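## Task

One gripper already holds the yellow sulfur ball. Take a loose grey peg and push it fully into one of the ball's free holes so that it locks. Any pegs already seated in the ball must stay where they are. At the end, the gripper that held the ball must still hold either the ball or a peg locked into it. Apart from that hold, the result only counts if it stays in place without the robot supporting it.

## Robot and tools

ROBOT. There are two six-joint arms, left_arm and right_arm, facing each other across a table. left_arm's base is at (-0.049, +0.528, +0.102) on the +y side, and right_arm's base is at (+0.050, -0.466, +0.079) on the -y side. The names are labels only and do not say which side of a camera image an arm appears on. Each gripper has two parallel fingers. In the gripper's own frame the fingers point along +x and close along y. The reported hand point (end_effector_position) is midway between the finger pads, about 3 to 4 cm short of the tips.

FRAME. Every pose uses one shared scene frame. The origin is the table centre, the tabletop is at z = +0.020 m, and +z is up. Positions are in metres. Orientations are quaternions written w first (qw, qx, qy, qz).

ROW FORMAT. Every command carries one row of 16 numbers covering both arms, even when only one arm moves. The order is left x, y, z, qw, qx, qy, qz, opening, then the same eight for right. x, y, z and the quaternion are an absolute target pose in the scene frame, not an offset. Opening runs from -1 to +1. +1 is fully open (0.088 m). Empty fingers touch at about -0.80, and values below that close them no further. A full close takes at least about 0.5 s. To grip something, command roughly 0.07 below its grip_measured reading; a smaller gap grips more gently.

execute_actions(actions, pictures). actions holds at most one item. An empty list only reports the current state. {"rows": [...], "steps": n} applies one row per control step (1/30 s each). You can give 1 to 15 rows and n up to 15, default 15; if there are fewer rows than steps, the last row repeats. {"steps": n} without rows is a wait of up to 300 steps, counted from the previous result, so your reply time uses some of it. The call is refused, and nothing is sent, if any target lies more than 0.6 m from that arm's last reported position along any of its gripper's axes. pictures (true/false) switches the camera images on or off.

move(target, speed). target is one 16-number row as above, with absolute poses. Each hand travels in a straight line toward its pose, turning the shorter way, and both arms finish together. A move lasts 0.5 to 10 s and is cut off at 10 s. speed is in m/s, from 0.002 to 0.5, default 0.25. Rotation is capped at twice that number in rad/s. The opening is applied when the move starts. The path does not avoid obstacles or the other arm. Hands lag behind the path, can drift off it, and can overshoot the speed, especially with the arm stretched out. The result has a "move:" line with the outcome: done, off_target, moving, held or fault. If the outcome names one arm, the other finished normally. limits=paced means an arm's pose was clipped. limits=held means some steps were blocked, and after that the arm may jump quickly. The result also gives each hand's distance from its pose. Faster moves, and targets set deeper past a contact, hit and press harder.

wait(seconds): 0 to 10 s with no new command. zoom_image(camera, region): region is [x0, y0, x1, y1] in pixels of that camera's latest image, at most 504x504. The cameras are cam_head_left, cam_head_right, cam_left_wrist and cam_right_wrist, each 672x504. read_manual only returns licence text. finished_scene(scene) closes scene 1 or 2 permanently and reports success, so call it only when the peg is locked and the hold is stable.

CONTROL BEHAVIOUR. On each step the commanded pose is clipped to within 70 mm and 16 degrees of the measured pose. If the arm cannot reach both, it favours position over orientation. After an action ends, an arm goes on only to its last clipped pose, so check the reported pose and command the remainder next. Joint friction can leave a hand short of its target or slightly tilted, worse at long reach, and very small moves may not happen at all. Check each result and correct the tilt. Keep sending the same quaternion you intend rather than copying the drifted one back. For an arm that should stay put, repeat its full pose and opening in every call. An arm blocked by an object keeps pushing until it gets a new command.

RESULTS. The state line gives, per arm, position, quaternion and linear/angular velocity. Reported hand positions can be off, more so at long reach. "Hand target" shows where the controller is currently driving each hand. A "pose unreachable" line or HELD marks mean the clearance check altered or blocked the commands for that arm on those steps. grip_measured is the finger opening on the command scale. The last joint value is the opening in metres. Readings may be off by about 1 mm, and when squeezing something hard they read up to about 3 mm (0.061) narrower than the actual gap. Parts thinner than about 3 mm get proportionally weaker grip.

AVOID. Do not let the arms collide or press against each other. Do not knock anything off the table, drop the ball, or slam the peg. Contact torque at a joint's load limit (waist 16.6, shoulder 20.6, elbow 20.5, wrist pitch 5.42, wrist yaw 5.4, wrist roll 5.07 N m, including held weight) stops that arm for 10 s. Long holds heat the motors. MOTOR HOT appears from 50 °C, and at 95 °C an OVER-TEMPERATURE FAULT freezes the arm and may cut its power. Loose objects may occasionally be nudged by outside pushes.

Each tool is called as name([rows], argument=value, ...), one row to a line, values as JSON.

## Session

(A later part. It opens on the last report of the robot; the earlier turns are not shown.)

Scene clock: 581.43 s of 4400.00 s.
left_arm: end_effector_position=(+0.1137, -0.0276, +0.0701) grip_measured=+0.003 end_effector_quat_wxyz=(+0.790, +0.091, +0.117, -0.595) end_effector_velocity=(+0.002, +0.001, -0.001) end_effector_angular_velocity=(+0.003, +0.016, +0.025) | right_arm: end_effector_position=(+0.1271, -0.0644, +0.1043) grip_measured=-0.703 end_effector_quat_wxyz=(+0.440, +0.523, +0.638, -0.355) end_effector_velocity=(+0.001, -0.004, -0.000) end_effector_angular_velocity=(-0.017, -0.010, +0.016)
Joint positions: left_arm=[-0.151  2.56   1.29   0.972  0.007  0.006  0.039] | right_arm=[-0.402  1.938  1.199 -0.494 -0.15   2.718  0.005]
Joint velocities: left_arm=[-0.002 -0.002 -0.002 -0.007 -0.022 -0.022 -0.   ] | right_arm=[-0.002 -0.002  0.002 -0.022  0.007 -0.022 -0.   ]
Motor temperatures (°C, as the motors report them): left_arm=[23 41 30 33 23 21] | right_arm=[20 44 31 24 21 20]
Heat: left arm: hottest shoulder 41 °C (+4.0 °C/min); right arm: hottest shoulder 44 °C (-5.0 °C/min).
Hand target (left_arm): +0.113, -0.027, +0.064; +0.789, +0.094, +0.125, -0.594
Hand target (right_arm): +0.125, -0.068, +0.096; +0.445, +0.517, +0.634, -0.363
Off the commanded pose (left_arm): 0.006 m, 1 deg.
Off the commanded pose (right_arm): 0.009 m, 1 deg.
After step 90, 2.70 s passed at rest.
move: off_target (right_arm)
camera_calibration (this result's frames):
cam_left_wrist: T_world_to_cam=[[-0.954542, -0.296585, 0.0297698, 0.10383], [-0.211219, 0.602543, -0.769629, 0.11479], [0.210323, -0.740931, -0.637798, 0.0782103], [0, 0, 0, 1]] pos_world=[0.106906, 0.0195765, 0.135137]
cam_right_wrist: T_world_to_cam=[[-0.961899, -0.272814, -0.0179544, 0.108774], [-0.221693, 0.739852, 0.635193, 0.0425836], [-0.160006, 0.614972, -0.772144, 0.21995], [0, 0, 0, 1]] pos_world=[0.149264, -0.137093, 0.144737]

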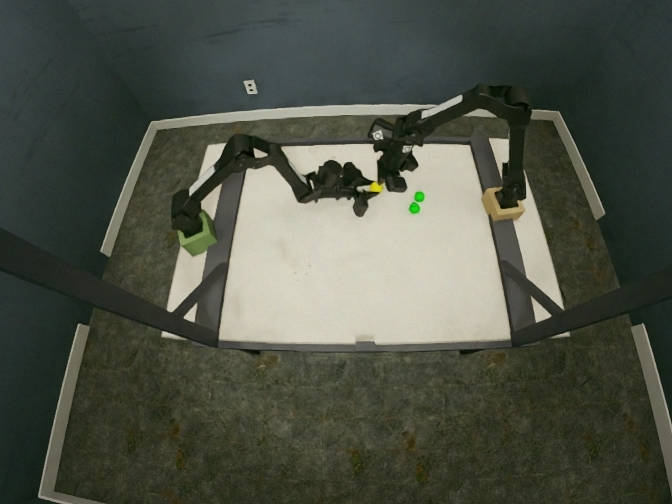

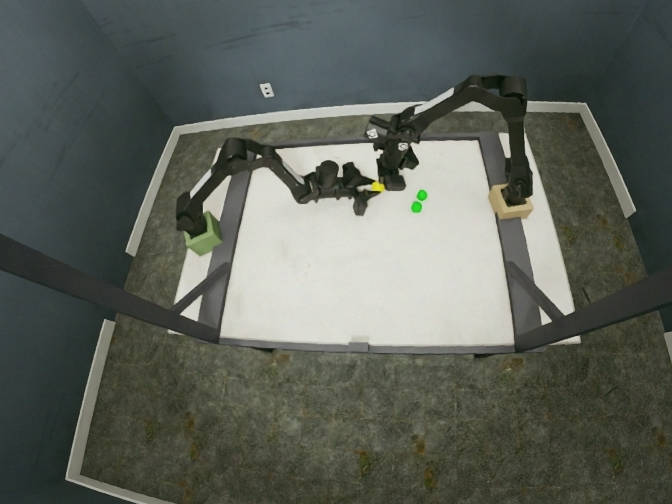

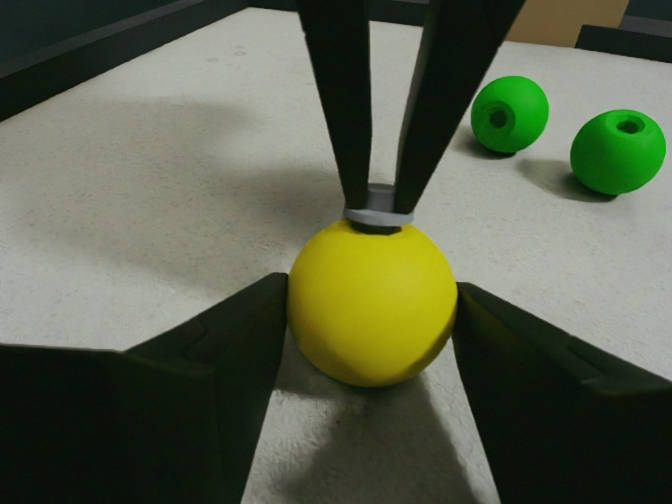

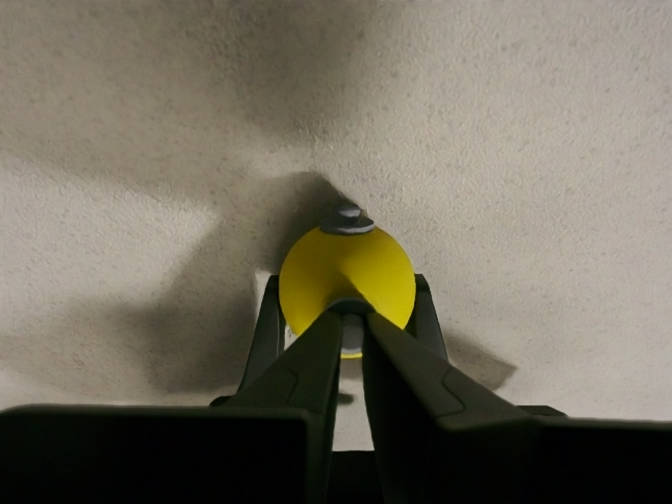

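The stub is inside the hole entrance. Continuing along the hole axis.

move(target=[0.113,-0.0265,0.0640,0.7888,0.0941,0.1249,-0.5944,-0.07, 0.1252,-0.0665,0.0915,0.4450,0.5174,0.6344,-0.3630,-0.75], speed=0.008)

zoom_image(camera="cam_left_wrist", region=[310, 150, 440, 280])

Scene clock: 586.23 s of 4400.00 s.
left_arm: end_effector_position=(+0.1137, -0.0276, +0.0702) grip_measured=+0.003 end_effector_quat_wxyz=(+0.790, +0.090, +0.118, -0.595) end_effector_velocity=(-0.002, -0.001, +0.002) end_effector_angular_velocity=(-0.000, +0.009, -0.007) | right_arm: end_effector_position=(+0.1271, -0.0637, +0.1034) grip_measured=-0.703 end_effector_quat_wxyz=(+0.439, +0.524, +0.638, -0.354) end_effector_velocity=(-0.001, -0.002, -0.000) end_effector_angular_velocity=(-0.005, +0.006, +0.007)
Joint positions: left_arm=[-0.151  2.56   1.29   0.972  0.007  0.005  0.039] | right_arm=[-0.401  1.94   1.197 -0.487 -0.15   2.72   0.005]
Joint velocities: left_arm=[-0.002 -0.007 -0.002 -0.007  0.007 -0.007 -0.   ] | right_arm=[-0.002 -0.002 -0.002 -0.007 -0.007 -0.007 -0.   ]
Motor temperatures (°C, as the motors report them): left_arm=[23 42 30 33 23 21] | right_arm=[20 44 30 24 21 20]
Heat: left arm: hottest shoulder 42 °C (+5.1 °C/min); right arm: hottest shoulder 44 °C (-5.1 °C/min).
Hand target (left_arm): +0.113, -0.026, +0.064; +0.789, +0.094, +0.125, -0.594
Hand target (right_arm): +0.125, -0.067, +0.092; +0.445, +0.517, +0.634, -0.363
Off the commanded pose (left_arm): 0.006 m, 1 deg.
Off the commanded pose (right_arm): 0.012 m, 1 deg.
move: off_target (right_arm)
camera_calibration (this result's frames):
cam_left_wrist: T_world_to_cam=[[-0.954414, -0.296885, 0.030869, 0.103727], [-0.212147, 0.601959, -0.769831, 0.114971], [0.209969, -0.741286, -0.637501, 0.0782519], [0, 0, 0, 1]] pos_world=[0.106959, 0.0195942, 0.135192]
cam_right_wrist: T_world_to_cam=[[-0.962179, -0.27176, -0.0189217, 0.109159], [-0.221049, 0.738262, 0.637265, 0.0422676], [-0.159214, 0.617345, -0.770413, 0.218685], [0, 0, 0, 1]] pos_world=[0.149191, -0.136544, 0.143608]

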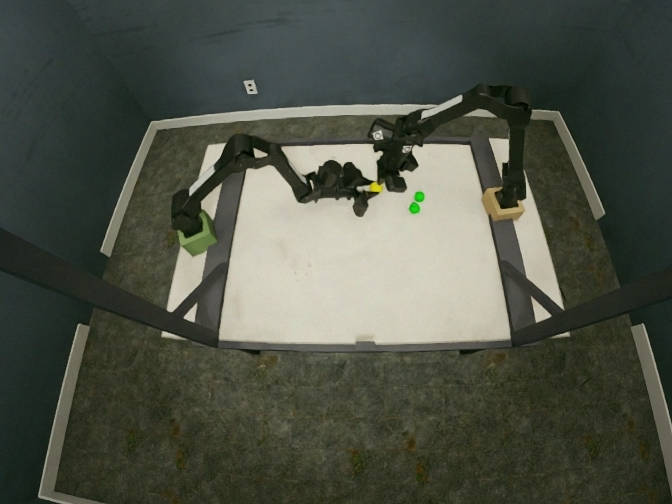

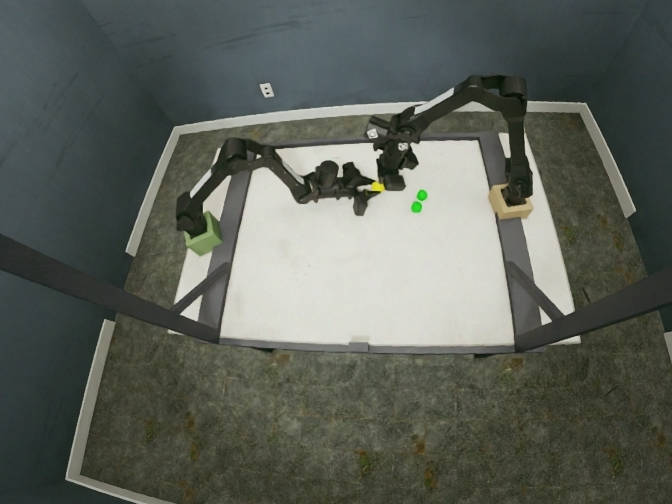

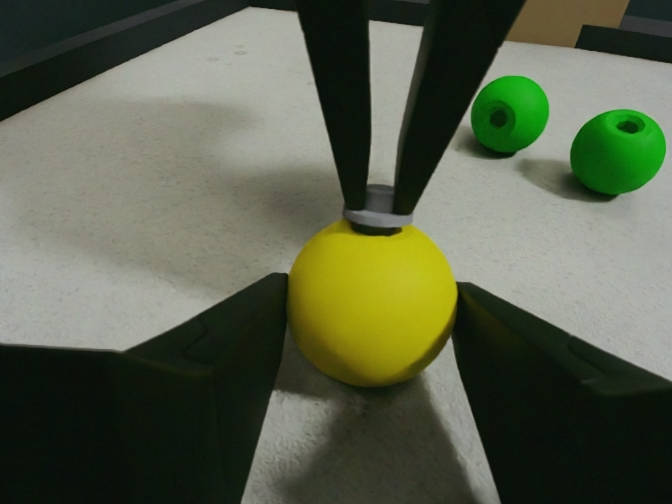

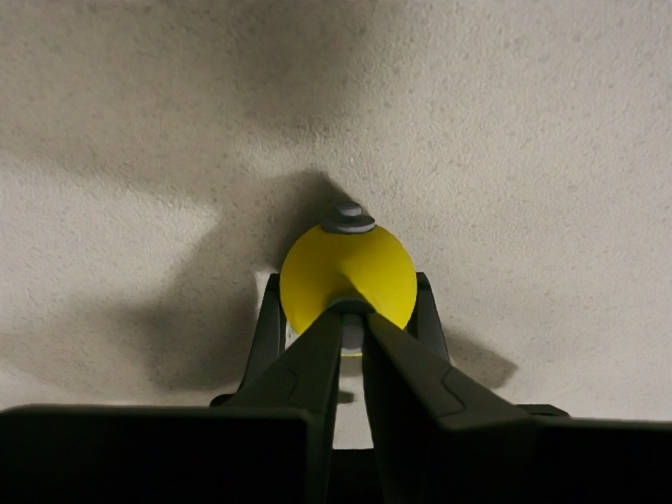

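Region (310, 150, 440, 280) of cam_left_wrist's 672x504 image, scaled by 3.877, with more detail than that image has.

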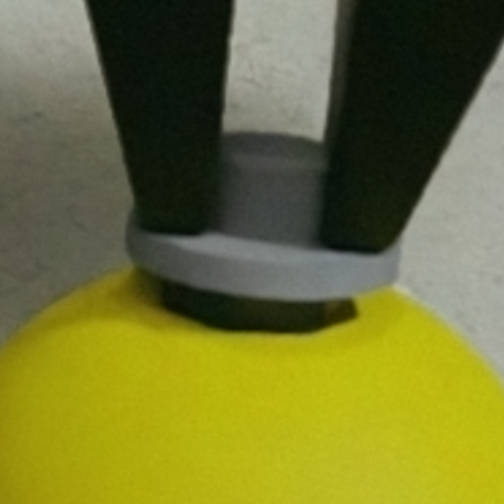

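execute_actions([
  {"rows": [
[0.113,-0.0265,0.0640,0.7888,0.0941,0.1249,-0.5944,-0.07, 0.1252,-0.0664,0.0911,0.4450,0.5174,0.6344,-0.3630,-0.75],
[0.113,-0.0265,0.0640,0.7888,0.0941,0.1249,-0.5944,-0.07, 0.1251,-0.0663,0.0907,0.4450,0.5174,0.6344,-0.3630,-0.75],
[0.113,-0.0265,0.0640,0.7888,0.0941,0.1249,-0.5944,-0.07, 0.1251,-0.0662,0.0903,0.4450,0.5174,0.6344,-0.3630,-0.75],
[0.113,-0.0265,0.0640,0.7888,0.0941,0.1249,-0.5944,-0.07, 0.1251,-0.0661,0.0899,0.4450,0.5174,0.6344,-0.3630,-0.75],
[0.113,-0.0265,0.0640,0.7888,0.0941,0.1249,-0.5944,-0.07, 0.1250,-0.0660,0.0895,0.4450,0.5174,0.6344,-0.3630,-0.75],
[0.113,-0.0265,0.0640,0.7888,0.0941,0.1249,-0.5944,-0.07, 0.1250,-0.0659,0.0891,0.4450,0.5174,0.6344,-0.3630,-0.75],
[0.113,-0.0265,0.0640,0.7888,0.0941,0.1249,-0.5944,-0.07, 0.1250,-0.0658,0.0887,0.4450,0.5174,0.6344,-0.3630,-0.75],
[0.113,-0.0265,0.0640,0.7888,0.0941,0.1249,-0.5944,-0.07, 0.1249,-0.0657,0.0883,0.4450,0.5174,0.6344,-0.3630,-0.75],
[0.113,-0.0265,0.0640,0.7888,0.0941,0.1249,-0.5944,-0.07, 0.1249,-0.0656,0.0879,0.4450,0.5174,0.6344,-0.3630,-0.75],
[0.113,-0.0265,0.0640,0.7888,0.0941,0.1249,-0.5944,-0.07, 0.1249,-0.0655,0.0875,0.4450,0.5174,0.6344,-0.3630,-0.75],
[0.113,-0.0265,0.0640,0.7888,0.0941,0.1249,-0.5944,-0.07, 0.1248,-0.0654,0.0871,0.4450,0.5174,0.6344,-0.3630,-0.75],
[0.113,-0.0265,0.0640,0.7888,0.0941,0.1249,-0.5944,-0.07, 0.1248,-0.0653,0.0867,0.4450,0.5174,0.6344,-0.3630,-0.75],
[0.113,-0.0265,0.0640,0.7888,0.0941,0.1249,-0.5944,-0.07, 0.1248,-0.0652,0.0863,0.4450,0.5174,0.6344,-0.3630,-0.75],
[0.113,-0.0265,0.0640,0.7888,0.0941,0.1249,-0.5944,-0.07, 0.1247,-0.0651,0.0859,0.4450,0.5174,0.6344,-0.3630,-0.75],
[0.113,-0.0265,0.0640,0.7888,0.0941,0.1249,-0.5944,-0.07, 0.1247,-0.0650,0.0855,0.4450,0.5174,0.6344,-0.3630,-0.75]
], "steps": 15},
])

zoom_image(camera="cam_left_wrist", region=[310, 150, 440, 280])

Scene clock: 596.40 s of 4400.00 s.
left_arm: end_effector_position=(+0.1138, -0.0275, +0.0702) grip_measured=+0.003 end_effector_quat_wxyz=(+0.790, +0.090, +0.118, -0.595) end_effector_velocity=(-0.001, +0.001, -0.004) end_effector_angular_velocity=(+0.010, +0.008, +0.007) | right_arm: end_effector_position=(+0.1270, -0.0632, +0.1020) grip_measured=-0.703 end_effector_quat_wxyz=(+0.438, +0.525, +0.638, -0.353) end_effector_velocity=(+0.001, +0.004, -0.002) end_effector_angular_velocity=(+0.023, -0.001, +0.007)
Joint positions: left_arm=[-0.151  2.56   1.29   0.972  0.006  0.003  0.039] | right_arm=[-0.401  1.942  1.193 -0.477 -0.15   2.721  0.005]
Joint velocities: left_arm=[-0.002  0.002 -0.002 -0.007 -0.007 -0.007  0.   ] | right_arm=[-0.002  0.007 -0.007  0.037 -0.007 -0.007 -0.   ]
Motor temperatures (°C, as the motors report them): left_arm=[23 42 30 32 23 21] | right_arm=[20 43 30 25 21 20]
Heat: left arm: hottest shoulder 42 °C (+5.0 °C/min); right arm: hottest shoulder 43 °C (-6.0 °C/min).
Hand target (left_arm): +0.113, -0.026, +0.064; +0.789, +0.094, +0.125, -0.594
Hand target (right_arm): +0.125, -0.066, +0.086; +0.445, +0.517, +0.634, -0.363
Off the commanded pose (left_arm): 0.006 m, 1 deg.
Off the commanded pose (right_arm): 0.017 m, 2 deg.
Steps of this call (steps 1 to 90: nothing new was sent; then 6.67 s passed at rest; steps 91 to 105: all 15 steps of this action). Readings (end_effector_position):
91: left_arm (+0.1137, -0.0276, +0.0702) | right_arm (+0.1271, -0.0637, +0.1033)
92: left_arm (+0.1137, -0.0276, +0.0702) | right_arm (+0.1271, -0.0637, +0.1032)
94: left_arm (+0.1138, -0.0276, +0.0702) | right_arm (+0.1271, -0.0637, +0.1030)
98: left_arm (+0.1138, -0.0276, +0.0702) | right_arm (+0.1269, -0.0636, +0.1026)
105: the state above
camera_calibration (this result's frames):
cam_left_wrist: T_world_to_cam=[[-0.953982, -0.298101, 0.0324677, 0.103647], [-0.214107, 0.601345, -0.769768, 0.115177], [0.209944, -0.741296, -0.637498, 0.0782545], [0, 0, 0, 1]] pos_world=[0.107108, 0.0196459, 0.135181]
cam_right_wrist: T_world_to_cam=[[-0.962554, -0.270356, -0.0199311, 0.109466], [-0.220113, 0.736522, 0.639598, 0.0423248], [-0.158239, 0.620035, -0.768451, 0.217147], [0, 0, 0, 1]] pos_world=[0.149044, -0.136217, 0.141978]

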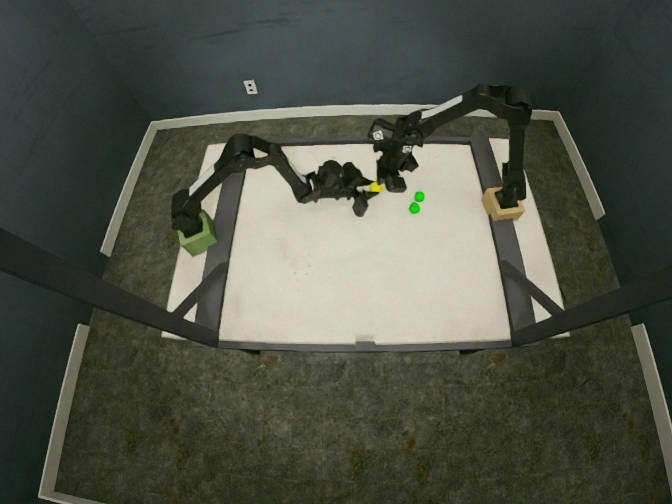

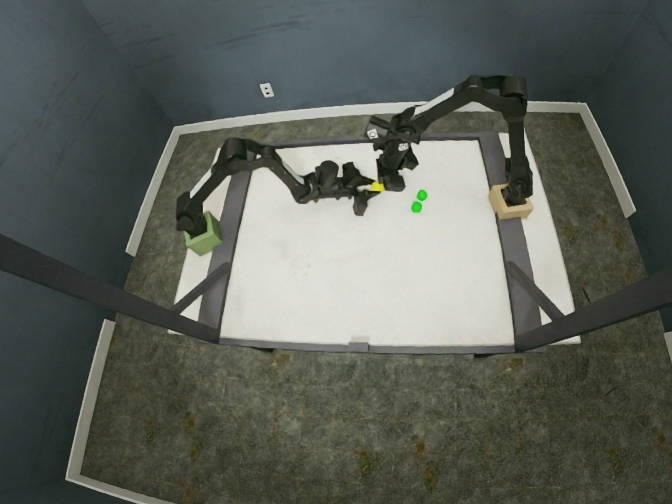

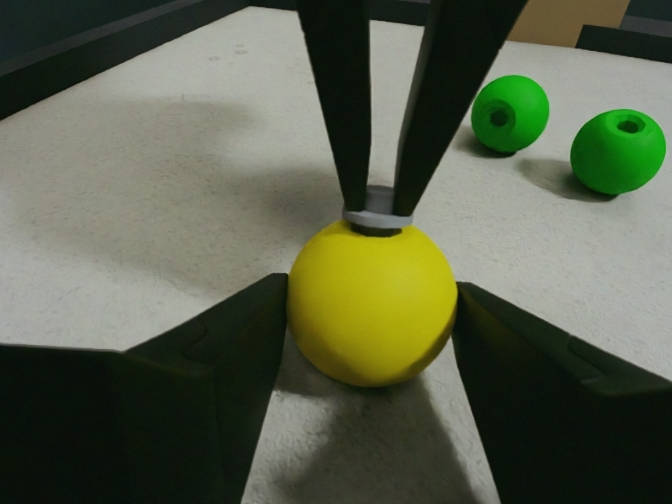

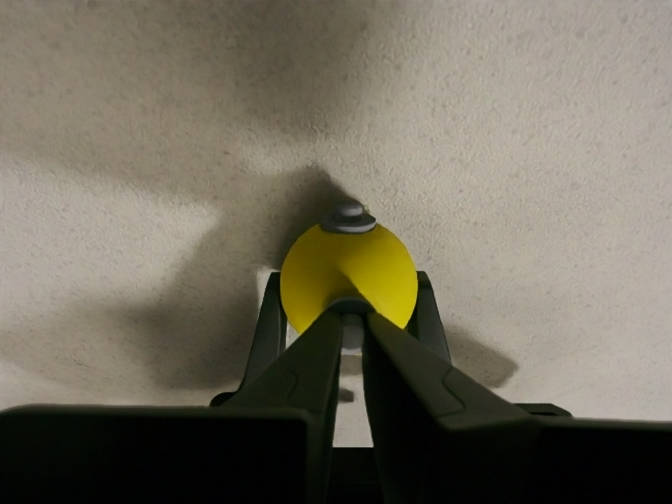

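Region (310, 150, 440, 280) of cam_left_wrist's 672x504 image, scaled by 3.877, with more detail than that image has.

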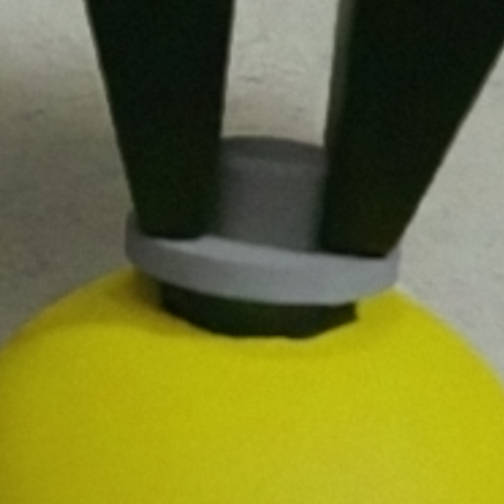

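execute_actions([
  {"rows": [
[0.113,-0.0265,0.0640,0.7888,0.0941,0.1249,-0.5944,-0.07, 0.1246,-0.0658,0.0855,0.4460,0.5168,0.6337,-0.3638,-0.75],
[0.113,-0.0265,0.0640,0.7888,0.0941,0.1249,-0.5944,-0.07, 0.1245,-0.0666,0.0854,0.4470,0.5162,0.6330,-0.3646,-0.75],
[0.113,-0.0265,0.0640,0.7888,0.0941,0.1249,-0.5944,-0.07, 0.1244,-0.0674,0.0853,0.4480,0.5156,0.6322,-0.3654,-0.75],
[0.113,-0.0265,0.0640,0.7888,0.0941,0.1249,-0.5944,-0.07, 0.1243,-0.0682,0.0853,0.4490,0.5150,0.6315,-0.3662,-0.75],
[0.113,-0.0265,0.0640,0.7888,0.0941,0.1249,-0.5944,-0.07, 0.1242,-0.0690,0.0852,0.4500,0.5145,0.6308,-0.3670,-0.75],
[0.113,-0.0265,0.0640,0.7888,0.0941,0.1249,-0.5944,-0.07, 0.1241,-0.0698,0.0851,0.4510,0.5139,0.6301,-0.3678,-0.75],
[0.113,-0.0265,0.0640,0.7888,0.0941,0.1249,-0.5944,-0.07, 0.1240,-0.0705,0.0851,0.4520,0.5133,0.6293,-0.3687,-0.75],
[0.113,-0.0265,0.0640,0.7888,0.0941,0.1249,-0.5944,-0.07, 0.1240,-0.0712,0.0850,0.4531,0.5127,0.6286,-0.3695,-0.75]
], "steps": 15},
])

zoom_image(camera="cam_left_wrist", region=[310, 150, 440, 280])

Scene clock: 616.70 s of 4400.00 s.
left_arm: end_effector_position=(+0.1138, -0.0275, +0.0699) grip_measured=+0.003 end_effector_quat_wxyz=(+0.790, +0.090, +0.119, -0.595) end_effector_velocity=(-0.001, +0.001, -0.001) end_effector_angular_velocity=(+0.006, +0.007, +0.007) | right_arm: end_effector_position=(+0.1266, -0.0648, +0.1001) grip_measured=-0.703 end_effector_quat_wxyz=(+0.444, +0.524, +0.635, -0.355) end_effector_velocity=(-0.005, -0.002, -0.002) end_effector_angular_velocity=(-0.009, +0.002, +0.030)
Joint positions: left_arm=[-0.151  2.56   1.29   0.971  0.006  0.002  0.039] | right_arm=[-0.397  1.944  1.191 -0.481 -0.139  2.722  0.005]
Joint velocities: left_arm=[-0.002 -0.002 -0.002 -0.007 -0.007 -0.007 -0.   ] | right_arm=[ 0.007  0.002 -0.002 -0.007 -0.007 -0.022  0.   ]
Motor temperatures (°C, as the motors report them): left_arm=[23 43 30 31 23 21] | right_arm=[20 40 30 29 21 20]
Heat: left arm: hottest shoulder 43 °C (+4.0 °C/min); right arm: hottest shoulder 40 °C (-7.1 °C/min).
Hand target (left_arm): +0.113, -0.026, +0.064; +0.789, +0.094, +0.125, -0.594
Hand target (right_arm): +0.124, -0.072, +0.085; +0.453, +0.513, +0.629, -0.370
Off the commanded pose (left_arm): 0.006 m, 1 deg.
Off the commanded pose (right_arm): 0.017 m, 3 deg.
Steps of this call (steps 1 to 90: nothing new was sent; then 16.80 s passed at rest; steps 91 to 105: all 15 steps of this action). Readings (end_effector_position):
91: left_arm (+0.1138, -0.0275, +0.0702) | right_arm (+0.1269, -0.0632, +0.1018)
92: left_arm (+0.1138, -0.0275, +0.0702) | right_arm (+0.1269, -0.0632, +0.1018)
94: left_arm (+0.1138, -0.0275, +0.0702) | right_arm (+0.1270, -0.0636, +0.1016)
98: left_arm (+0.1138, -0.0275, +0.0702) | right_arm (+0.1267, -0.0644, +0.1012)
105: the state above
camera_calibration (this result's frames):
cam_left_wrist: T_world_to_cam=[[-0.953923, -0.298252, 0.0328062, 0.103624], [-0.214775, 0.60237, -0.76878, 0.114905], [0.209529, -0.740403, -0.638672, 0.0782808], [0, 0, 0, 1]] pos_world=[0.107126, 0.0196504, 0.134932]
cam_right_wrist: T_world_to_cam=[[-0.962337, -0.270733, -0.0247225, 0.108993], [-0.225283, 0.743262, 0.629928, 0.0466496], [-0.152167, 0.611772, -0.77626, 0.21607], [0, 0, 0, 1]] pos_world=[0.148276, -0.137351, 0.141036]

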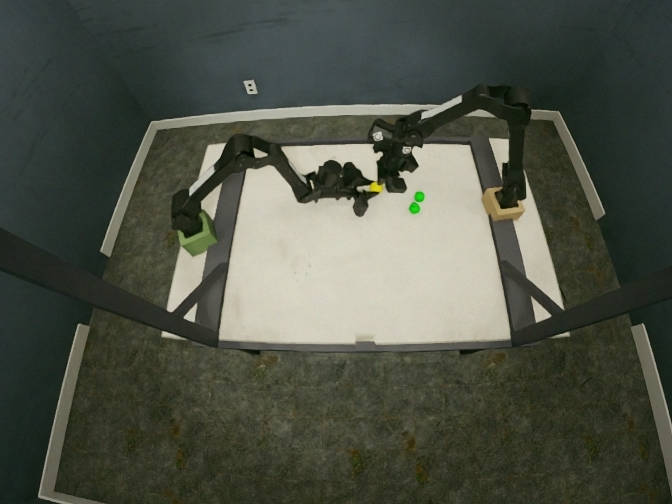

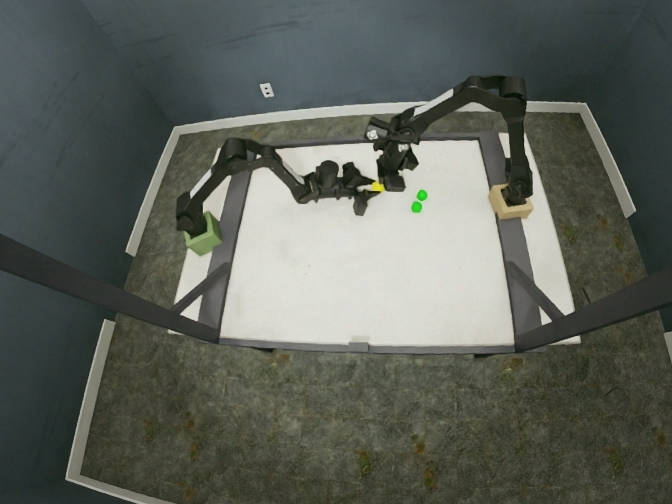

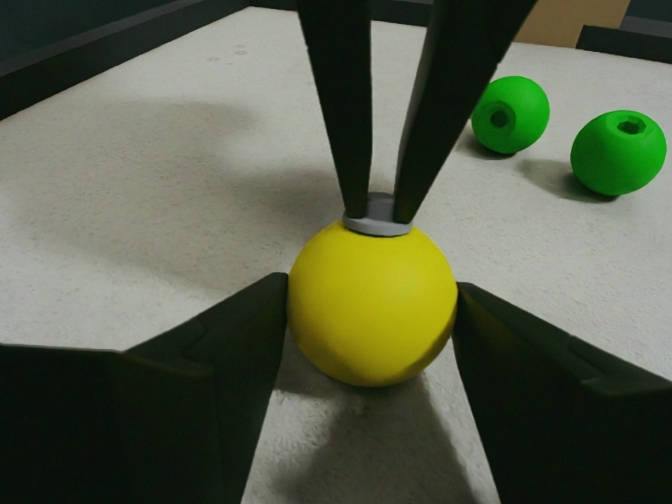

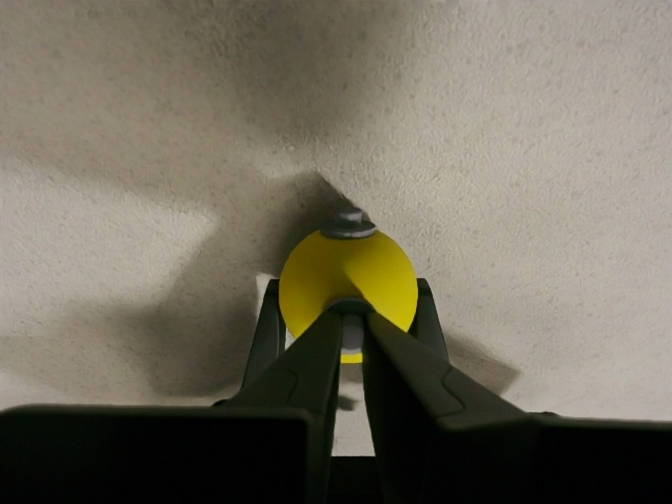

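Region (310, 150, 440, 280) of cam_left_wrist's 672x504 image, scaled by 3.877, with more detail than that image has.

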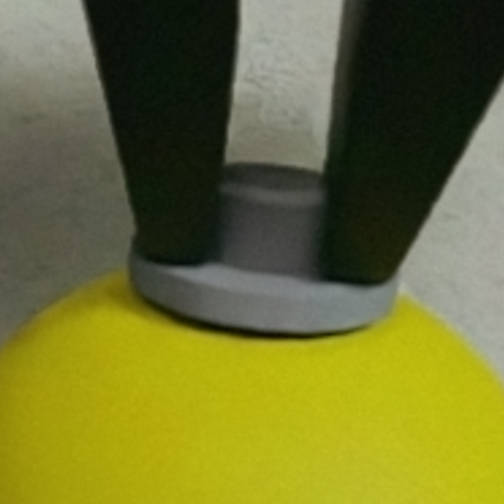

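execute_actions([
  {"rows": [
[0.113,-0.0265,0.0640,0.7888,0.0941,0.1249,-0.5944,-0.07, 0.1240,-0.0713,0.0846,0.4534,0.5125,0.6284,-0.3697,-0.75],
[0.113,-0.0265,0.0640,0.7888,0.0941,0.1249,-0.5944,-0.07, 0.1240,-0.0714,0.0842,0.4537,0.5123,0.6282,-0.3700,-0.75],
[0.113,-0.0265,0.0640,0.7888,0.0941,0.1249,-0.5944,-0.07, 0.1240,-0.0715,0.0838,0.4540,0.5121,0.6280,-0.3702,-0.75],
[0.113,-0.0265,0.0640,0.7888,0.0941,0.1249,-0.5944,-0.07, 0.1240,-0.0716,0.0834,0.4543,0.5120,0.6277,-0.3705,-0.75],
[0.113,-0.0265,0.0640,0.7888,0.0941,0.1249,-0.5944,-0.07, 0.1240,-0.0717,0.0830,0.4546,0.5118,0.6275,-0.3707,-0.75],
[0.113,-0.0265,0.0640,0.7888,0.0941,0.1249,-0.5944,-0.07, 0.1240,-0.0718,0.0826,0.4549,0.5116,0.6273,-0.3710,-0.75],
[0.113,-0.0265,0.0640,0.7888,0.0941,0.1249,-0.5944,-0.07, 0.1240,-0.0719,0.0822,0.4552,0.5114,0.6271,-0.3712,-0.75],
[0.113,-0.0265,0.0640,0.7888,0.0941,0.1249,-0.5944,-0.07, 0.1240,-0.0720,0.0818,0.4555,0.5113,0.6269,-0.3715,-0.75]
], "steps": 15},
])

zoom_image(camera="cam_left_wrist", region=[310, 150, 440, 280])

Scene clock: 621.83 s of 4400.00 s.
left_arm: end_effector_position=(+0.1138, -0.0275, +0.0699) grip_measured=+0.003 end_effector_quat_wxyz=(+0.790, +0.090, +0.119, -0.595) end_effector_velocity=(-0.000, +0.000, +0.002) end_effector_angular_velocity=(+0.001, +0.005, +0.007) | right_arm: end_effector_position=(+0.1265, -0.0649, +0.0995) grip_measured=-0.703 end_effector_quat_wxyz=(+0.445, +0.524, +0.634, -0.355) end_effector_velocity=(-0.001, -0.002, -0.000) end_effector_angular_velocity=(-0.004, +0.001, +0.021)
Joint positions: left_arm=[-0.151  2.56   1.29   0.971  0.006  0.002  0.039] | right_arm=[-0.396  1.946  1.191 -0.481 -0.138  2.722  0.005]
Joint velocities: left_arm=[-0.002 -0.007 -0.002 -0.007 -0.007 -0.007  0.   ] | right_arm=[-0.002 -0.002 -0.002 -0.007 -0.007 -0.022  0.   ]
Motor temperatures (°C, as the motors report them): left_arm=[23 43 30 31 23 21] | right_arm=[20 40 30 28 21 20]
Heat: left arm: hottest shoulder 43 °C (+4.0 °C/min); right arm: hottest shoulder 40 °C (-6.0 °C/min).
Hand target (left_arm): +0.113, -0.026, +0.064; +0.789, +0.094, +0.125, -0.594
Hand target (right_arm): +0.124, -0.073, +0.082; +0.455, +0.511, +0.627, -0.371
Off the commanded pose (left_arm): 0.006 m, 1 deg.
Off the commanded pose (right_arm): 0.019 m, 3 deg.
Steps of this call (steps 1 to 90: nothing new was sent; then 1.63 s passed at rest; steps 91 to 105: all 15 steps of this action). Readings (end_effector_position):
91: left_arm (+0.1138, -0.0275, +0.0699) | right_arm (+0.1266, -0.0648, +0.1001)
92: left_arm (+0.1138, -0.0275, +0.0699) | right_arm (+0.1266, -0.0648, +0.1000)
94: left_arm (+0.1138, -0.0275, +0.0699) | right_arm (+0.1266, -0.0649, +0.0998)
98: left_arm (+0.1138, -0.0275, +0.0699) | right_arm (+0.1263, -0.0649, +0.0995)
105: the state above
camera_calibration (this result's frames):
cam_left_wrist: T_world_to_cam=[[-0.953923, -0.298252, 0.0328062, 0.103624], [-0.214775, 0.60237, -0.76878, 0.114905], [0.209529, -0.740403, -0.638672, 0.0782808], [0, 0, 0, 1]] pos_world=[0.107126, 0.0196504, 0.134932]
cam_right_wrist: T_world_to_cam=[[-0.962241, -0.271029, -0.0252271, 0.108858], [-0.22613, 0.744351, 0.628337, 0.0474322], [-0.151519, 0.610316, -0.777532, 0.215587], [0, 0, 0, 1]] pos_world=[0.148139, -0.137379, 0.140569]

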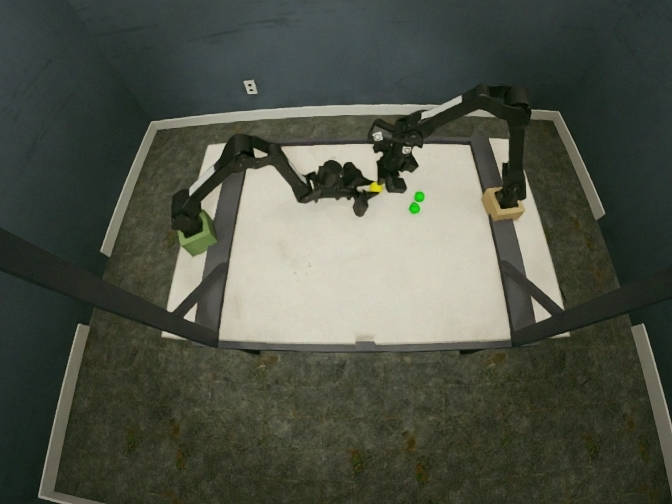

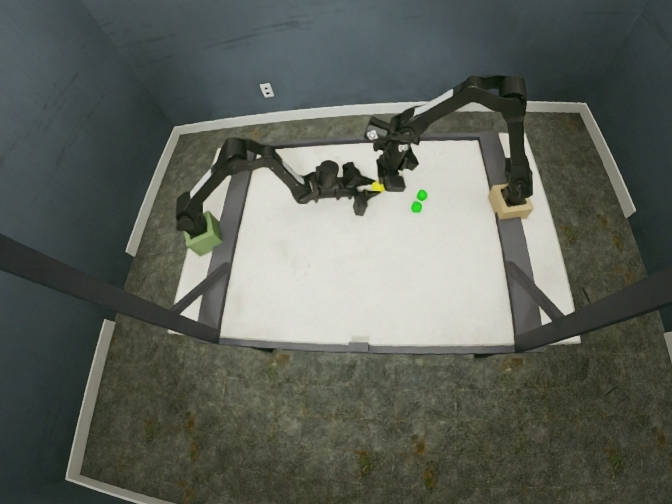

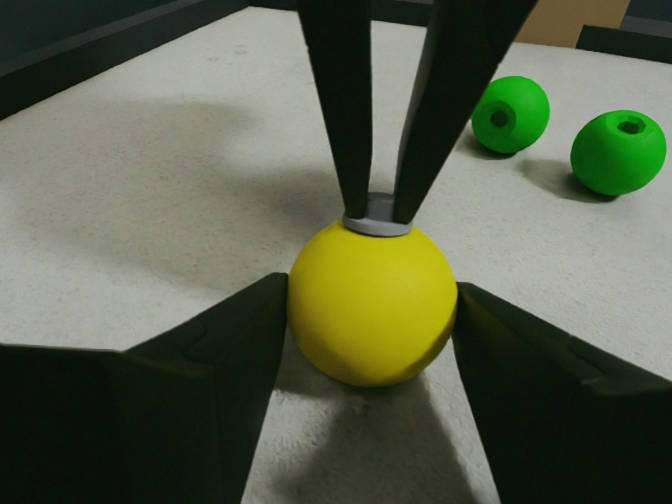

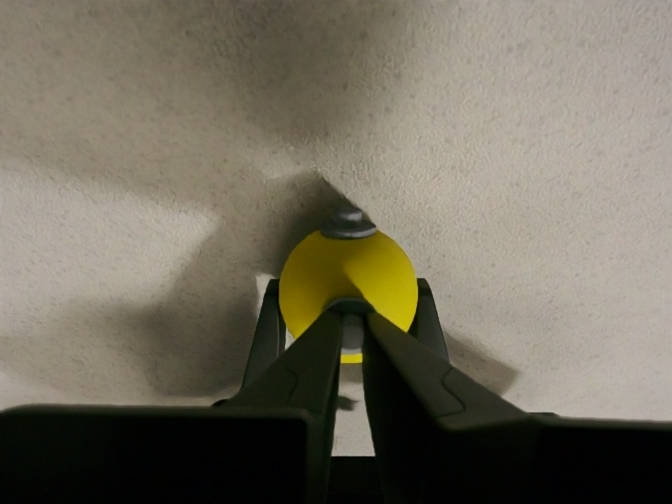

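Region (310, 150, 440, 280) of cam_left_wrist's 672x504 image, scaled by 3.877, with more detail than that image has.

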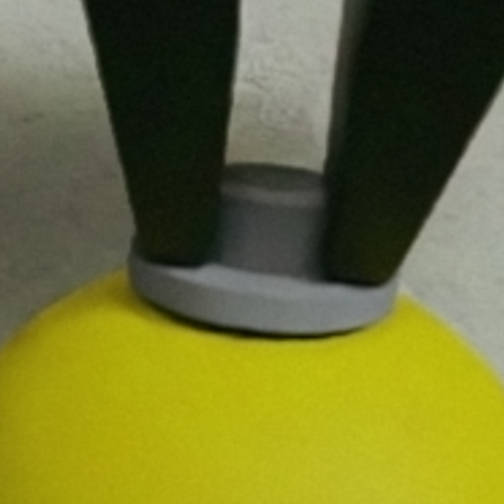

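execute_actions([
  {"rows": [
[0.113,-0.0265,0.0640,0.7888,0.0941,0.1249,-0.5944,-0.07, 0.1241,-0.0723,0.0811,0.4561,0.5109,0.6264,-0.3720,-0.75],
[0.113,-0.0265,0.0640,0.7888,0.0941,0.1249,-0.5944,-0.07, 0.1241,-0.0726,0.0805,0.4568,0.5105,0.6260,-0.3725,-0.75],
[0.113,-0.0265,0.0640,0.7888,0.0941,0.1249,-0.5944,-0.07, 0.1242,-0.0729,0.0798,0.4574,0.5102,0.6255,-0.3730,-0.75],
[0.113,-0.0265,0.0640,0.7888,0.0941,0.1249,-0.5944,-0.07, 0.1242,-0.0732,0.0791,0.4580,0.5098,0.6250,-0.3736,-0.75],
[0.113,-0.0265,0.0640,0.7888,0.0941,0.1249,-0.5944,-0.07, 0.1242,-0.0735,0.0785,0.4587,0.5094,0.6246,-0.3741,-0.75],
[0.113,-0.0265,0.0640,0.7888,0.0941,0.1249,-0.5944,-0.07, 0.1243,-0.0738,0.0778,0.4593,0.5090,0.6241,-0.3746,-0.75],
[0.113,-0.0265,0.0640,0.7888,0.0941,0.1249,-0.5944,-0.07, 0.1243,-0.0741,0.0771,0.4599,0.5086,0.6236,-0.3751,-0.75],
[0.113,-0.0265,0.0640,0.7888,0.0941,0.1249,-0.5944,-0.07, 0.1243,-0.0744,0.0765,0.4606,0.5082,0.6232,-0.3756,-0.75],
[0.113,-0.0265,0.0640,0.7888,0.0941,0.1249,-0.5944,-0.07, 0.1243,-0.0747,0.0758,0.4612,0.5078,0.6227,-0.3761,-0.75],
[0.113,-0.0265,0.0640,0.7888,0.0941,0.1249,-0.5944,-0.07, 0.1243,-0.0750,0.0751,0.4618,0.5075,0.6222,-0.3767,-0.75],
[0.113,-0.0265,0.0640,0.7888,0.0941,0.1249,-0.5944,-0.07, 0.1243,-0.0753,0.0745,0.4625,0.5071,0.6218,-0.3772,-0.75],
[0.113,-0.0265,0.0640,0.7888,0.0941,0.1249,-0.5944,-0.07, 0.1243,-0.0755,0.0738,0.4631,0.5067,0.6213,-0.3777,-0.75]
], "steps": 15},
])

zoom_image(camera="cam_left_wrist", region=[310, 150, 440, 280])

Scene clock: 632.73 s of 4400.00 s.
left_arm: end_effector_position=(+0.1138, -0.0275, +0.0699) grip_measured=+0.003 end_effector_quat_wxyz=(+0.790, +0.090, +0.119, -0.595) end_effector_velocity=(-0.000, -0.001, +0.005) end_effector_angular_velocity=(-0.009, -0.012, +0.002) | right_arm: end_effector_position=(+0.1261, -0.0652, +0.0978) grip_measured=-0.703 end_effector_quat_wxyz=(+0.447, +0.523, +0.633, -0.355) end_effector_velocity=(+0.001, +0.004, +0.002) end_effector_angular_velocity=(+0.020, -0.014, +0.007)
Joint positions: left_arm=[-0.151  2.56   1.29   0.971  0.006  0.002  0.039] | right_arm=[-0.393  1.95   1.191 -0.481 -0.132  2.722  0.005]
Joint velocities: left_arm=[-0.002 -0.007 -0.002  0.007 -0.007  0.007 -0.   ] | right_arm=[ 0.002 -0.002 -0.002  0.022  0.007 -0.007  0.   ]
Motor temperatures (°C, as the motors report them): left_arm=[23 44 30 31 23 21] | right_arm=[20 39 30 27 21 20]
Heat: left arm: hottest shoulder 44 °C (+4.0 °C/min); right arm: hottest shoulder 39 °C (-6.1 °C/min).
Hand target (left_arm): +0.113, -0.026, +0.064; +0.789, +0.094, +0.125, -0.594
Hand target (right_arm): +0.124, -0.076, +0.075; +0.463, +0.506, +0.622, -0.378
Off the commanded pose (left_arm): 0.006 m, 1 deg.
Off the commanded pose (right_arm): 0.026 m, 4 deg.
Steps of this call (steps 1 to 90: nothing new was sent; then 7.40 s passed at rest; steps 91 to 105: all 15 steps of this action). Readings (end_effector_position):
91: left_arm (+0.1138, -0.0275, +0.0699) | right_arm (+0.1264, -0.0649, +0.0993)
92: left_arm (+0.1138, -0.0275, +0.0699) | right_arm (+0.1264, -0.0649, +0.0993)
94: left_arm (+0.1138, -0.0275, +0.0699) | right_arm (+0.1264, -0.0650, +0.0990)
98: left_arm (+0.1138, -0.0275, +0.0699) | right_arm (+0.1263, -0.0651, +0.0985)
105: the state above
camera_calibration (this result's frames):
cam_left_wrist: T_world_to_cam=[[-0.953923, -0.298252, 0.0328062, 0.103624], [-0.214775, 0.60237, -0.76878, 0.114905], [0.209529, -0.740403, -0.638672, 0.0782808], [0, 0, 0, 1]] pos_world=[0.107126, 0.0196504, 0.134932]
cam_right_wrist: T_world_to_cam=[[-0.96191, -0.271941, -0.0278802, 0.108587], [-0.229398, 0.747518, 0.623373, 0.0497809], [-0.14868, 0.606024, -0.781428, 0.214118], [0, 0, 0, 1]] pos_world=[0.147706, -0.137444, 0.139313]

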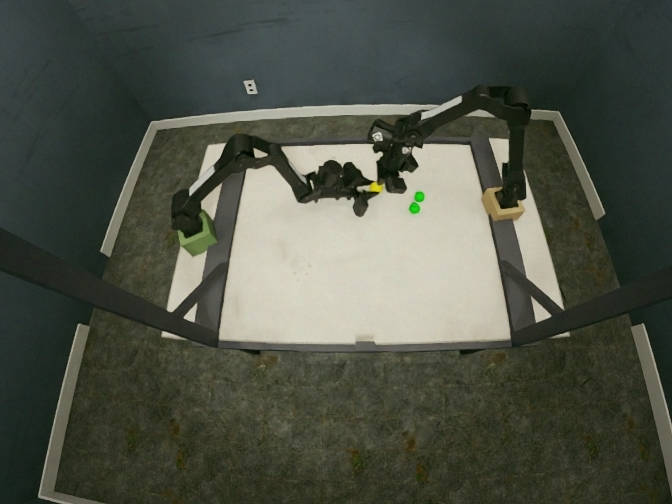

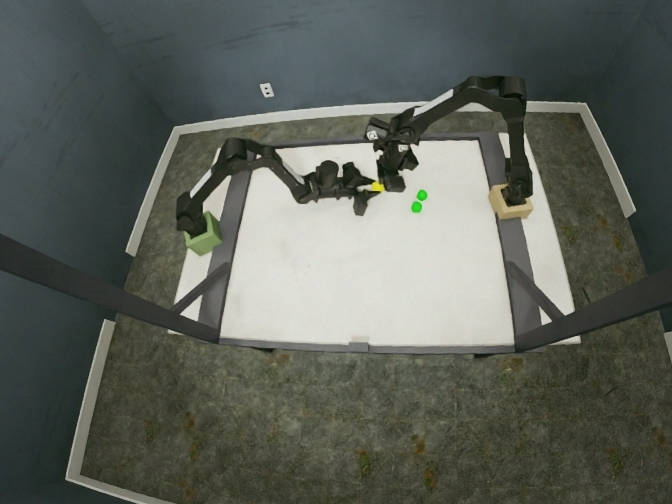

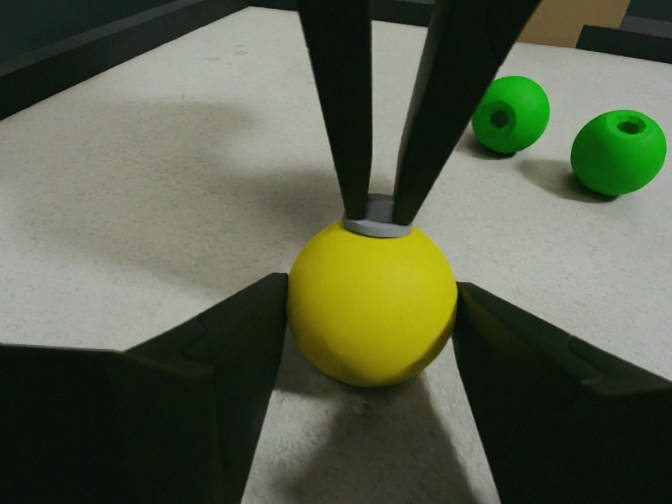

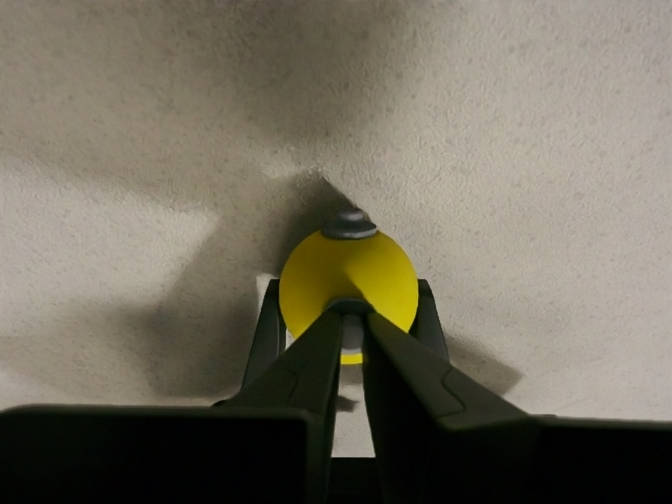

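Region (310, 150, 440, 280) of cam_left_wrist's 672x504 image, scaled by 3.877, with more detail than that image has.

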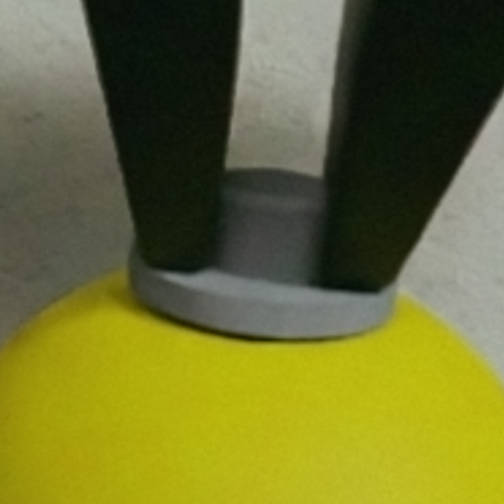

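execute_actions([
  {"rows": [
[0.113,-0.0265,0.0640,0.7888,0.0941,0.1249,-0.5944,-0.07, 0.1243,-0.0755,0.0735,0.4628,0.5058,0.6215,-0.3790,-0.75],
[0.113,-0.0265,0.0640,0.7888,0.0941,0.1249,-0.5944,-0.07, 0.1243,-0.0756,0.0732,0.4625,0.5048,0.6216,-0.3803,-0.75],
[0.113,-0.0265,0.0640,0.7888,0.0941,0.1249,-0.5944,-0.07, 0.1242,-0.0756,0.0729,0.4623,0.5039,0.6218,-0.3816,-0.75],
[0.113,-0.0265,0.0640,0.7888,0.0941,0.1249,-0.5944,-0.07, 0.1242,-0.0757,0.0727,0.4620,0.5029,0.6219,-0.3829,-0.75],
[0.113,-0.0265,0.0640,0.7888,0.0941,0.1249,-0.5944,-0.07, 0.1242,-0.0757,0.0724,0.4617,0.5020,0.6221,-0.3843,-0.75],
[0.113,-0.0265,0.0640,0.7888,0.0941,0.1249,-0.5944,-0.07, 0.1241,-0.0758,0.0721,0.4614,0.5011,0.6223,-0.3856,-0.75],
[0.113,-0.0265,0.0640,0.7888,0.0941,0.1249,-0.5944,-0.07, 0.1241,-0.0758,0.0718,0.4611,0.5001,0.6224,-0.3869,-0.75],
[0.113,-0.0265,0.0640,0.7888,0.0941,0.1249,-0.5944,-0.07, 0.1241,-0.0759,0.0716,0.4609,0.4992,0.6226,-0.3882,-0.75],
[0.113,-0.0265,0.0640,0.7888,0.0941,0.1249,-0.5944,-0.07, 0.1240,-0.0759,0.0713,0.4606,0.4982,0.6227,-0.3895,-0.75],
[0.113,-0.0265,0.0640,0.7888,0.0941,0.1249,-0.5944,-0.07, 0.1240,-0.0760,0.0710,0.4603,0.4973,0.6229,-0.3908,-0.75]
], "steps": 15},
])

zoom_image(camera="cam_left_wrist", region=[310, 150, 440, 280])

Scene clock: 651.47 s of 4400.00 s.
left_arm: end_effector_position=(+0.1138, -0.0275, +0.0699) grip_measured=+0.003 end_effector_quat_wxyz=(+0.790, +0.090, +0.119, -0.595) end_effector_velocity=(-0.001, +0.003, -0.006) end_effector_angular_velocity=(+0.024, +0.012, +0.007) | right_arm: end_effector_position=(+0.1265, -0.0650, +0.0969) grip_measured=-0.703 end_effector_quat_wxyz=(+0.446, +0.517, +0.633, -0.364) end_effector_velocity=(+0.001, -0.003, -0.000) end_effector_angular_velocity=(-0.015, +0.013, -0.012)
Joint positions: left_arm=[-0.151  2.56   1.29   0.971  0.006  0.002  0.039] | right_arm=[-0.398  1.963  1.211 -0.506 -0.144  2.722  0.005]
Joint velocities: left_arm=[-0.002 -0.002 -0.007 -0.022 -0.007 -0.007 -0.   ] | right_arm=[-0.007  0.002  0.007 -0.022 -0.007  0.007  0.   ]
Motor temperatures (°C, as the motors report them): left_arm=[23 44 30 31 23 21] | right_arm=[20 37 29 26 21 20]
Heat: left arm: hottest shoulder 44 °C (+2.0 °C/min); right arm: hottest shoulder 37 °C (-6.1 °C/min).
Hand target (left_arm): +0.113, -0.026, +0.064; +0.789, +0.094, +0.125, -0.594
Hand target (right_arm): +0.124, -0.077, +0.072; +0.460, +0.497, +0.623, -0.391
Off the commanded pose (left_arm): 0.006 m, 1 deg.
Off the commanded pose (right_arm): 0.028 m, 4 deg.
Steps of this call (steps 1 to 90: nothing new was sent; then 15.23 s passed at rest; steps 91 to 105: all 15 steps of this action). Readings (end_effector_position):
91: left_arm (+0.1138, -0.0275, +0.0699) | right_arm (+0.1260, -0.0652, +0.0976)
92: left_arm (+0.1138, -0.0275, +0.0699) | right_arm (+0.1260, -0.0653, +0.0974)
94: left_arm (+0.1138, -0.0275, +0.0699) | right_arm (+0.1260, -0.0653, +0.0973)
98: left_arm (+0.1138, -0.0275, +0.0699) | right_arm (+0.1262, -0.0652, +0.0972)
105: the state above
camera_calibration (this result's frames):
cam_left_wrist: T_world_to_cam=[[-0.953923, -0.298252, 0.0328062, 0.103624], [-0.214775, 0.60237, -0.76878, 0.114905], [0.209529, -0.740403, -0.638672, 0.0782808], [0, 0, 0, 1]] pos_world=[0.107126, 0.0196504, 0.134932]
cam_right_wrist: T_world_to_cam=[[-0.962523, -0.271046, -0.00911258, 0.107246], [-0.219044, 0.757167, 0.6154, 0.0502844], [-0.159902, 0.594333, -0.788162, 0.214718], [0, 0, 0, 1]] pos_world=[0.148575, -0.136619, 0.139265]

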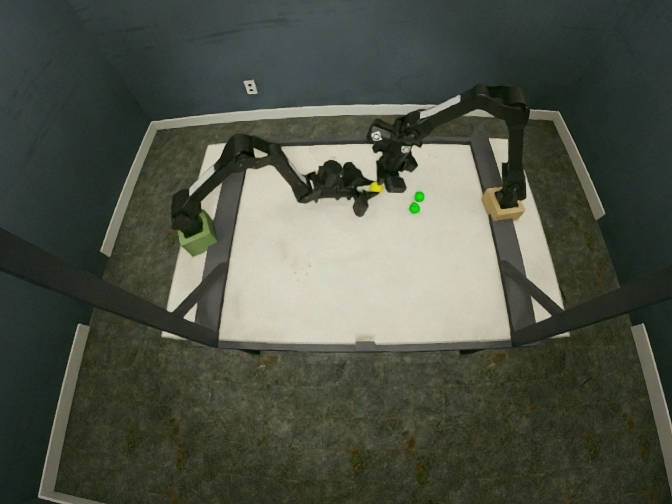

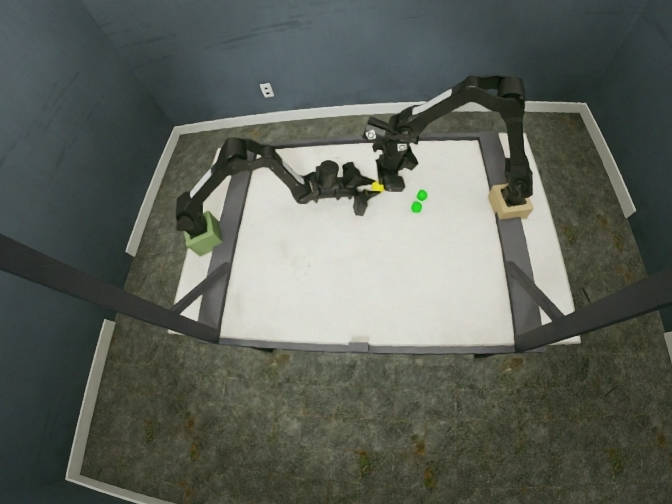

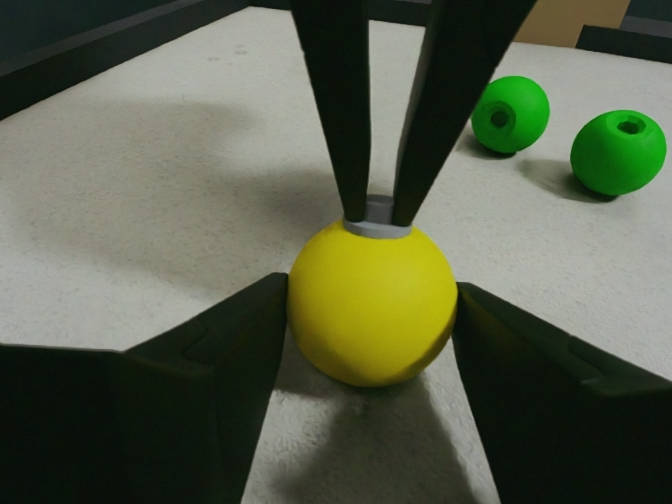

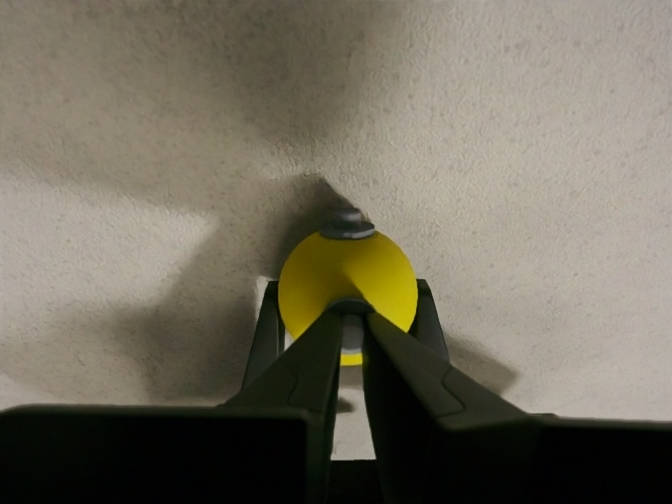

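Region (310, 150, 440, 280) of cam_left_wrist's 672x504 image, scaled by 3.877, with more detail than that image has.

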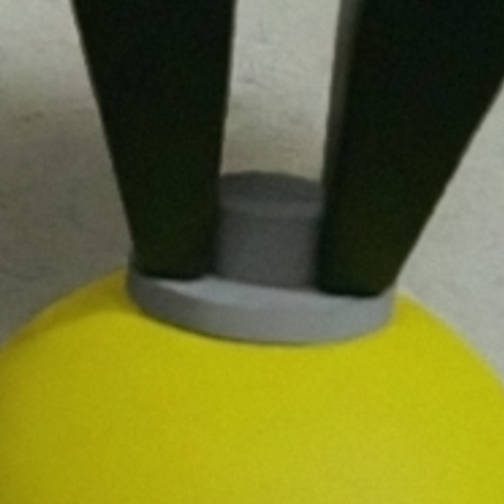

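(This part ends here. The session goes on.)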